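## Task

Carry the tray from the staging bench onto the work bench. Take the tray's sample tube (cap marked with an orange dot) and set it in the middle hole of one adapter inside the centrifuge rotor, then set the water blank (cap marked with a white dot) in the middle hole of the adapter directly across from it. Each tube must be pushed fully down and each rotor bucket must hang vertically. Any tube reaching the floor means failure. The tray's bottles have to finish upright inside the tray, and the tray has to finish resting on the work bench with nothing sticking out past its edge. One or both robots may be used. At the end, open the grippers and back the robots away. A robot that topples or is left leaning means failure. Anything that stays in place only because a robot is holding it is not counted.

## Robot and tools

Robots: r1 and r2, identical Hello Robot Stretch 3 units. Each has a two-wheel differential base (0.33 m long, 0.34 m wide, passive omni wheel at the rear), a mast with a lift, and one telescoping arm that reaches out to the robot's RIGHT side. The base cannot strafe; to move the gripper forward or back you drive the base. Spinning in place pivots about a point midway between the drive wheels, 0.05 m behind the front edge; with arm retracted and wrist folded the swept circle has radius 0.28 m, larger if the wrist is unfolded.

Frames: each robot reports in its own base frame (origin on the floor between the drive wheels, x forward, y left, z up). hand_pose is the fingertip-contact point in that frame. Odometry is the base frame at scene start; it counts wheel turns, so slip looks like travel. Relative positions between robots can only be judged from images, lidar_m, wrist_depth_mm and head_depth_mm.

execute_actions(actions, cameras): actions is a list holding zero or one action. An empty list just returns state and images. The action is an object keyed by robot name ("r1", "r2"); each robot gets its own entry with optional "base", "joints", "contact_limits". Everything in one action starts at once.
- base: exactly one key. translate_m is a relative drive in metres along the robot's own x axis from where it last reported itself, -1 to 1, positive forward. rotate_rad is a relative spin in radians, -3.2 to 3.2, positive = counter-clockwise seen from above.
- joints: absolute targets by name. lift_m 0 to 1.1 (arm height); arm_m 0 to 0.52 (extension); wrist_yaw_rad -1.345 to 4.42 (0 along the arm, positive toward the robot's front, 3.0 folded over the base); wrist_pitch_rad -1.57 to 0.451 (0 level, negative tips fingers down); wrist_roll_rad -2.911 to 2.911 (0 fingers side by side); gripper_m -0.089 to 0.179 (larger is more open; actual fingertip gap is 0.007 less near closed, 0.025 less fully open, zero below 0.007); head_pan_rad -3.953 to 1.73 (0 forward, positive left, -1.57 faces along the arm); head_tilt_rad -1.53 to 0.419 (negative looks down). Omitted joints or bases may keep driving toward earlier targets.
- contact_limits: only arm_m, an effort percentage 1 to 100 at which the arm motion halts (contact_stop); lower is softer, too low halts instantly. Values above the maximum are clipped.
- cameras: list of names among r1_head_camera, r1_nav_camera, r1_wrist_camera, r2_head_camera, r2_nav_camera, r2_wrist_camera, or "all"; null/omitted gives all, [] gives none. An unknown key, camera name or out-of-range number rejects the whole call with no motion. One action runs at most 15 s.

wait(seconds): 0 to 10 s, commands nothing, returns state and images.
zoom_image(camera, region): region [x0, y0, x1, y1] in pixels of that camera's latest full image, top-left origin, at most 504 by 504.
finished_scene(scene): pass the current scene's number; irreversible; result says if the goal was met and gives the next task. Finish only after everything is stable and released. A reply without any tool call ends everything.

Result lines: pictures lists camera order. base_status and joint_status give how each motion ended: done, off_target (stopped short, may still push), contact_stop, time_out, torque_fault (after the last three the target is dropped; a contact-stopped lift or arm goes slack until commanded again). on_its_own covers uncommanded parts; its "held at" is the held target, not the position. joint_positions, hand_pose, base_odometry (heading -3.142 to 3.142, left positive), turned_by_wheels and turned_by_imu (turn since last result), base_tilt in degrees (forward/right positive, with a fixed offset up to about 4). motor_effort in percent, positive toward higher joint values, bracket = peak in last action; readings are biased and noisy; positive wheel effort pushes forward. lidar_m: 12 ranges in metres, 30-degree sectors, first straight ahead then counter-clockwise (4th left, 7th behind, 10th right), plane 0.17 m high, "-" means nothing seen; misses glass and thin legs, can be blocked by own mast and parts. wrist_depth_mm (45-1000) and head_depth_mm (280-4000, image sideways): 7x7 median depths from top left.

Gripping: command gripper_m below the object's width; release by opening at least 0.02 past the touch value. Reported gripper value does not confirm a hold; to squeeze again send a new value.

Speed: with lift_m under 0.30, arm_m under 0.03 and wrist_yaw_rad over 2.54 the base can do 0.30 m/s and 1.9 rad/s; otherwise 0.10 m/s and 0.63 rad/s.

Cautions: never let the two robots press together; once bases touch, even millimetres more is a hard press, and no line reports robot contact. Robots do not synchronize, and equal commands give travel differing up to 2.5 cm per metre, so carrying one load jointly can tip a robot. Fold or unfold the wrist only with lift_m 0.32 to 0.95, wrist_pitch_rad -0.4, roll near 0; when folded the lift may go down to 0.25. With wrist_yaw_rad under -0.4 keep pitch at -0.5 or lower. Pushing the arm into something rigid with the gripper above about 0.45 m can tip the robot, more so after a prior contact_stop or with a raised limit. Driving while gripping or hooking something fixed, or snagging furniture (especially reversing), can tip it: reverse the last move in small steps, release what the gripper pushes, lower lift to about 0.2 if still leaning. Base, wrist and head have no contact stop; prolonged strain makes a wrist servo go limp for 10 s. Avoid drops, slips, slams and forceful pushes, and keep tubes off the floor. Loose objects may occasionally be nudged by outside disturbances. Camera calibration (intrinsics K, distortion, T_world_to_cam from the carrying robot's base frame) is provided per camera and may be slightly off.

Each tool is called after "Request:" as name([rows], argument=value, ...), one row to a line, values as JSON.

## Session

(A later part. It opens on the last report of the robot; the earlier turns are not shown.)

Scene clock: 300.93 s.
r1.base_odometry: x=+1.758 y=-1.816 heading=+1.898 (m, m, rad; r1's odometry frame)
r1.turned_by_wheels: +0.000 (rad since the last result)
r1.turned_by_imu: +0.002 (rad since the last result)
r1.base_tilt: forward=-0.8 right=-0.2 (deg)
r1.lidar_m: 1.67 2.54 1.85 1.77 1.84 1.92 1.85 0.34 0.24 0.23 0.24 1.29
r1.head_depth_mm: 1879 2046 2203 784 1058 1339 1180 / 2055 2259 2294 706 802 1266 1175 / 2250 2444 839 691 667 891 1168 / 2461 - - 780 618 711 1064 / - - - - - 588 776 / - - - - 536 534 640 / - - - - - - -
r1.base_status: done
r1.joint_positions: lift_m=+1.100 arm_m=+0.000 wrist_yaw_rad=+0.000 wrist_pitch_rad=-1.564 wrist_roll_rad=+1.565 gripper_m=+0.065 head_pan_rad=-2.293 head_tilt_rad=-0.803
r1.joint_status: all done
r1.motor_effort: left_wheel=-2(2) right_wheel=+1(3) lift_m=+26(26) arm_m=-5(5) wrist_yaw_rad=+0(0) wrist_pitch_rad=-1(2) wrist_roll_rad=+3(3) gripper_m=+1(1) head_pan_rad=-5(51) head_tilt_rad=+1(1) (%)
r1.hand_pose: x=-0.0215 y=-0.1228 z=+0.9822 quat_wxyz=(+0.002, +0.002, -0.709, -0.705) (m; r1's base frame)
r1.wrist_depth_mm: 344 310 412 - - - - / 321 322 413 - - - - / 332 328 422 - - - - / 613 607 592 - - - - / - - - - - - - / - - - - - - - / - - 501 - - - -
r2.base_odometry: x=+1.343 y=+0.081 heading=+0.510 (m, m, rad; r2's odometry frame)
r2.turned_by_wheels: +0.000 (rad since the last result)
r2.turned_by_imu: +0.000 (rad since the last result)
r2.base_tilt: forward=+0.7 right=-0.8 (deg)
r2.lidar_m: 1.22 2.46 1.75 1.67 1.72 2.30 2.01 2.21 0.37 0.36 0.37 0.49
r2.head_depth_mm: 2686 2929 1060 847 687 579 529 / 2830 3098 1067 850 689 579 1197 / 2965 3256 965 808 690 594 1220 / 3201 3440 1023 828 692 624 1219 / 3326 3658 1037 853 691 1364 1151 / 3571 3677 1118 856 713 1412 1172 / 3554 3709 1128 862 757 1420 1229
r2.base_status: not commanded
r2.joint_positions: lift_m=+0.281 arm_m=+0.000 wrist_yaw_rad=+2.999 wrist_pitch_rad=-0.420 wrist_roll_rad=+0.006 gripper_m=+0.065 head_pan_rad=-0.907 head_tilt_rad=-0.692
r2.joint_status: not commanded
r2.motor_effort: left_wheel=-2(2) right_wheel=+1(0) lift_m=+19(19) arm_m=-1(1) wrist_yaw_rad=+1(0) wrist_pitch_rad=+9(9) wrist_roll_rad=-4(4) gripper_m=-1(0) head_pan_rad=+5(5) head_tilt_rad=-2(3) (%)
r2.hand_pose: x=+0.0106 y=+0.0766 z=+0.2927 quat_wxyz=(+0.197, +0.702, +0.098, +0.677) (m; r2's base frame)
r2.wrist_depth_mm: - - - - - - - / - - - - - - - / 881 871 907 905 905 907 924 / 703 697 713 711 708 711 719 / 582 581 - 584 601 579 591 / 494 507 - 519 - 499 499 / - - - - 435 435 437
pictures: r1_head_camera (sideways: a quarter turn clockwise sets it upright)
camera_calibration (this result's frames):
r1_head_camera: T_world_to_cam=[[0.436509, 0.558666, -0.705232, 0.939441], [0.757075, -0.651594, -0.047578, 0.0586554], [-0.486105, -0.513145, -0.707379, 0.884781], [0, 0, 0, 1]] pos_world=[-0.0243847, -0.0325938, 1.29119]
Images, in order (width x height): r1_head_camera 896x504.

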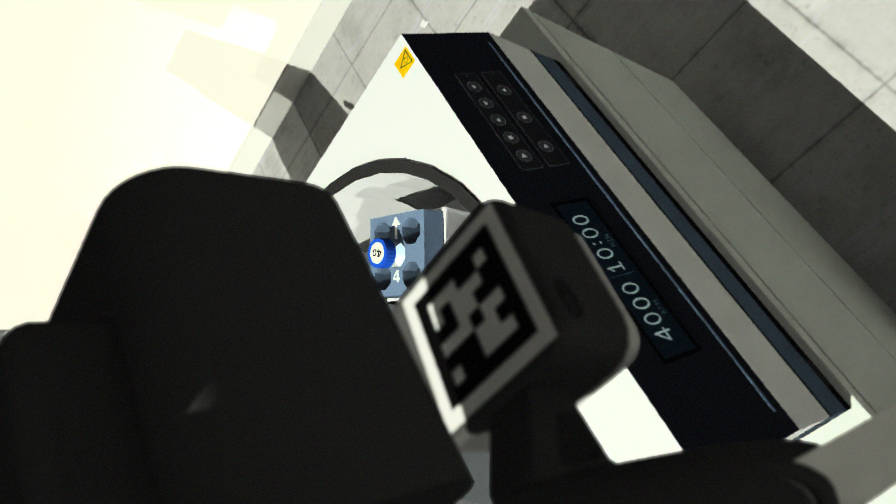

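Request:
execute_actions([
  {"r1":{"base":{"translate_m":0.45}},"r2":{"base":{"translate_m":-0.8}}},
], cameras=[])

Request:
execute_actions([
  {"r1":{"base":{"rotate_rad":0.4}}},
], cameras=[])

Request:
execute_actions([
  {"r1":{"base":{"translate_m":0.6},"joints":{"head_pan_rad":-2.6,"head_tilt_rad":-0.5}}},
], cameras=["r1_nav_camera"])

Scene clock: 308.57 s.
r1.base_odometry: x=+1.614 y=-1.390 heading=+1.897 (m, m, rad; r1's odometry frame)
r1.turned_by_wheels: +0.000 (rad since the last result)
r1.turned_by_imu: +0.003 (rad since the last result)
r1.base_tilt: forward=-0.6 right=-0.2 (deg)
r1.lidar_m: 1.22 2.55 1.85 1.78 1.84 2.38 0.93 0.45 0.33 0.91 0.95 1.29
r1.head_depth_mm: 2365 1144 967 757 1013 1348 1184 / 1139 1152 936 747 853 1258 1171 / 1028 1148 817 849 882 962 1165 / 922 - - 946 594 1082 1144 / - - - - - 566 1122 / - - - - 586 531 1153 / - - - - - - -
r1.base_status: done
r1.joint_positions: lift_m=+1.100 arm_m=+0.000 wrist_yaw_rad=+0.000 wrist_pitch_rad=-1.564 wrist_roll_rad=+1.565 gripper_m=+0.065 head_pan_rad=-2.293 head_tilt_rad=-0.803
r1.joint_status: not commanded
r1.motor_effort: left_wheel=+0(2) right_wheel=+1(5) lift_m=+26(25) arm_m=-5(6) wrist_yaw_rad=-1(1) wrist_pitch_rad=-1(1) wrist_roll_rad=+3(3) gripper_m=+1(1) head_pan_rad=-5(4) head_tilt_rad=+1(1) (%)
r1.hand_pose: x=-0.0215 y=-0.1228 z=+0.9822 quat_wxyz=(+0.002, +0.002, -0.709, -0.705) (m; r1's base frame)
r1.wrist_depth_mm: 356 352 359 - - - - / 370 367 361 - - - - / 371 375 370 - - - - / 385 378 388 - - - - / 396 391 391 - - - - / 402 397 - - - - - / 415 410 415 - - - -
r2.base_odometry: x=+0.645 y=-0.309 heading=+0.510 (m, m, rad; r2's odometry frame)
r2.turned_by_wheels: +0.000 (rad since the last result)
r2.turned_by_imu: -0.001 (rad since the last result)
r2.base_tilt: forward=+0.7 right=-0.9 (deg)
r2.lidar_m: 1.31 2.43 1.73 1.65 1.69 2.25 1.75 1.23 3.20 3.07 1.16 0.67
r2.head_depth_mm: 2751 3018 2675 2056 1676 1410 1220 / 2860 3164 2715 2072 1674 1411 1219 / 3033 3287 2382 1943 1639 1419 1223 / 3224 3449 1168 2086 1641 1413 1223 / 3395 3638 1119 1890 1683 1422 1226 / 3620 3801 1065 889 1690 1166 1198 / 3884 1460 1092 856 869 1333 1227
r2.base_status: done
r2.joint_positions: lift_m=+0.281 arm_m=+0.000 wrist_yaw_rad=+2.999 wrist_pitch_rad=-0.420 wrist_roll_rad=+0.006 gripper_m=+0.065 head_pan_rad=-0.907 head_tilt_rad=-0.692
r2.joint_status: not commanded
r2.motor_effort: left_wheel=-2(11) right_wheel=+0(8) lift_m=+19(19) arm_m=-1(1) wrist_yaw_rad=+0(1) wrist_pitch_rad=+9(9) wrist_roll_rad=-4(4) gripper_m=+0(1) head_pan_rad=+4(4) head_tilt_rad=-4(3) (%)
r2.hand_pose: x=+0.0105 y=+0.0766 z=+0.2927 quat_wxyz=(+0.197, +0.702, +0.098, +0.677) (m; r2's base frame)
r2.wrist_depth_mm: - - - - - - - / - - - - - - - / 896 874 897 900 923 912 916 / 693 708 706 708 717 703 714 / 578 583 - 584 604 589 594 / 494 507 - 525 - 499 500 / - - - - 434 434 436
pictures: none
No camera images: the call's "cameras" was empty. Leave "cameras" out to get every camera's image.

Scene clock: 310.20 s.
r1.base_odometry: x=+1.614 y=-1.390 heading=+2.297 (m, m, rad; r1's odometry frame)
r1.turned_by_wheels: +0.400 (rad since the last result)
r1.turned_by_imu: +0.401 (rad since the last result)
r1.base_tilt: forward=-0.7 right=-0.4 (deg)
r1.lidar_m: 2.92 1.93 1.78 1.80 2.25 2.30 0.45 0.33 0.91 0.93 1.16 1.22
r1.head_depth_mm: 811 929 890 904 884 805 1120 / 2918 978 1027 1025 863 671 1130 / 2947 3003 2215 1024 625 561 1088 / 2778 - - 783 594 547 1158 / - - - - - 533 1160 / - - - - 586 531 1132 / - - - - - - -
r1.base_status: done
r1.joint_positions: lift_m=+1.100 arm_m=+0.000 wrist_yaw_rad=+0.000 wrist_pitch_rad=-1.564 wrist_roll_rad=+1.565 gripper_m=+0.065 head_pan_rad=-2.293 head_tilt_rad=-0.803
r1.joint_status: not commanded
r1.motor_effort: left_wheel=-1(6) right_wheel=+2(3) lift_m=+26(26) arm_m=-5(5) wrist_yaw_rad=+0(0) wrist_pitch_rad=-2(1) wrist_roll_rad=+3(3) gripper_m=+1(1) head_pan_rad=-5(5) head_tilt_rad=+1(1) (%)
r1.hand_pose: x=-0.0215 y=-0.1228 z=+0.9822 quat_wxyz=(+0.002, +0.002, -0.709, -0.705) (m; r1's base frame)
r1.wrist_depth_mm: 360 359 351 - - - - / 364 362 362 - - - - / 368 371 373 - - - - / 385 377 382 - - - - / 390 387 - - - - - / 402 403 - - - - - / 415 407 - - - - -
r2.base_odometry: x=+0.645 y=-0.309 heading=+0.510 (m, m, rad; r2's odometry frame)
r2.turned_by_wheels: +0.000 (rad since the last result)
r2.turned_by_imu: +0.000 (rad since the last result)
r2.base_tilt: forward=+0.7 right=-0.9 (deg)
r2.lidar_m: 1.31 2.42 1.73 1.65 1.69 2.25 1.76 1.23 3.22 3.07 1.16 0.67
r2.head_depth_mm: 2704 2980 2696 2042 1683 1408 1218 / 2828 3126 2689 2062 1673 1413 1222 / 3020 3331 2383 1952 1649 1419 1224 / 3181 3454 1162 2082 1646 1421 1216 / 3384 3640 1116 1889 1696 1423 1227 / 3603 3829 1064 887 1691 1172 1206 / 3868 1463 1089 862 872 1329 1228
r2.base_status: not commanded
r2.joint_positions: lift_m=+0.281 arm_m=+0.000 wrist_yaw_rad=+2.999 wrist_pitch_rad=-0.420 wrist_roll_rad=+0.006 gripper_m=+0.065 head_pan_rad=-0.907 head_tilt_rad=-0.692
r2.joint_status: not commanded
r2.motor_effort: left_wheel=-2(2) right_wheel=+1(1) lift_m=+19(19) arm_m=-1(1) wrist_yaw_rad=+0(0) wrist_pitch_rad=+9(9) wrist_roll_rad=-4(4) gripper_m=-1(1) head_pan_rad=+5(4) head_tilt_rad=-3(3) (%)
r2.hand_pose: x=+0.0105 y=+0.0766 z=+0.2927 quat_wxyz=(+0.197, +0.702, +0.098, +0.677) (m; r2's base frame)
r2.wrist_depth_mm: - - - - - - - / - - - - - - - / 879 853 893 898 892 908 901 / 697 701 705 706 711 708 728 / 579 579 - 583 607 591 593 / 496 509 - 519 - 496 501 / - - - - 437 434 436
pictures: none
No camera images: the call's "cameras" was empty. Leave "cameras" out to get every camera's image.

Scene clock: 317.27 s.
r1.base_odometry: x=+1.215 y=-0.942 heading=+2.297 (m, m, rad; r1's odometry frame)
r1.turned_by_wheels: +0.000 (rad since the last result)
r1.turned_by_imu: +0.004 (rad since the last result)
r1.base_tilt: forward=-0.7 right=-0.3 (deg)
r1.lidar_m: 2.54 1.67 1.55 1.56 1.96 2.85 0.91 1.20 1.14 1.16 0.81 2.47
r1.head_depth_mm: - - - 1299 1065 1330 1364 / - - - 1056 962 1282 1320 / - - - 1091 878 1619 1344 / - - - 1089 839 1573 1339 / - - - 1129 832 1469 1336 / - - - 1109 827 697 1307 / - - 3397 1161 822 666 -
r1.base_status: done
r1.joint_positions: lift_m=+1.100 arm_m=+0.000 wrist_yaw_rad=+0.000 wrist_pitch_rad=-1.564 wrist_roll_rad=+1.565 gripper_m=+0.065 head_pan_rad=-2.593 head_tilt_rad=-0.508
r1.joint_status: all done
r1.motor_effort: left_wheel=-2(2) right_wheel=+1(4) lift_m=+26(26) arm_m=-4(5) wrist_yaw_rad=+0(0) wrist_pitch_rad=-1(1) wrist_roll_rad=+3(3) gripper_m=+1(1) head_pan_rad=-5(36) head_tilt_rad=+3(18) (%)
r1.hand_pose: x=-0.0215 y=-0.1228 z=+0.9822 quat_wxyz=(+0.002, +0.002, -0.709, -0.705) (m; r1's base frame)
r1.wrist_depth_mm: 364 - - - - - - / 385 - - - - - - / - - - - - - - / - - - - - - - / - - - - - - - / - - - - - - - / - - - - - - -
r2.base_odometry: x=+0.645 y=-0.309 heading=+0.510 (m, m, rad; r2's odometry frame)
r2.turned_by_wheels: +0.000 (rad since the last result)
r2.turned_by_imu: +0.000 (rad since the last result)
r2.base_tilt: forward=+0.6 right=-0.9 (deg)
r2.lidar_m: 1.31 2.42 1.72 1.65 1.69 2.26 1.76 1.23 3.21 3.08 1.16 0.67
r2.head_depth_mm: 2745 2957 2694 2075 1682 1412 1215 / 2850 3162 2693 2088 1685 1404 1228 / 2994 3269 2394 1951 1642 1422 1223 / 3179 3424 1163 2068 1651 1417 1222 / 3278 3617 1112 1876 1683 1420 1224 / 3668 3871 1065 886 1682 1169 1201 / 3816 1471 1096 862 869 1336 1226
r2.base_status: not commanded
r2.joint_positions: lift_m=+0.281 arm_m=+0.000 wrist_yaw_rad=+2.999 wrist_pitch_rad=-0.420 wrist_roll_rad=+0.006 gripper_m=+0.065 head_pan_rad=-0.907 head_tilt_rad=-0.692
r2.joint_status: not commanded
r2.motor_effort: left_wheel=-2(2) right_wheel=+1(0) lift_m=+19(19) arm_m=-1(1) wrist_yaw_rad=+0(0) wrist_pitch_rad=+9(9) wrist_roll_rad=-4(4) gripper_m=+0(0) head_pan_rad=+4(5) head_tilt_rad=-3(4) (%)
r2.hand_pose: x=+0.0105 y=+0.0766 z=+0.2927 quat_wxyz=(+0.197, +0.702, +0.098, +0.677) (m; r2's base frame)
r2.wrist_depth_mm: - - - - - - - / - - - - - - - / 876 866 901 904 889 921 923 / 695 704 714 706 719 720 713 / 571 574 - 579 612 578 591 / 493 512 - 518 - 501 501 / - - - - 431 438 434
pictures: r1_nav_camera (sideways: a quarter turn counterclockwise sets it upright)
camera_calibration (this result's frames):
r1_nav_camera: T_world_to_cam=[[-0.417765, -0.239552, 0.876406, -1.09805], [-0.540257, 0.841046, -0.0276425, 0.0912745], [-0.730476, -0.485032, -0.480779, 0.590893], [0, 0, 0, 1]] pos_world=[0.0222182, -0.0532038, 1.24895]
Images, in order (width x height): r1_nav_camera 672x504.

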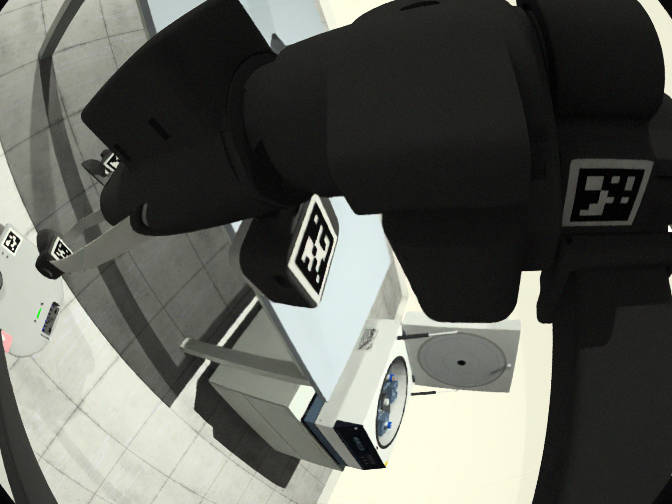

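Request:
finished_scene(scene=1)

The scene is finished: the task was done.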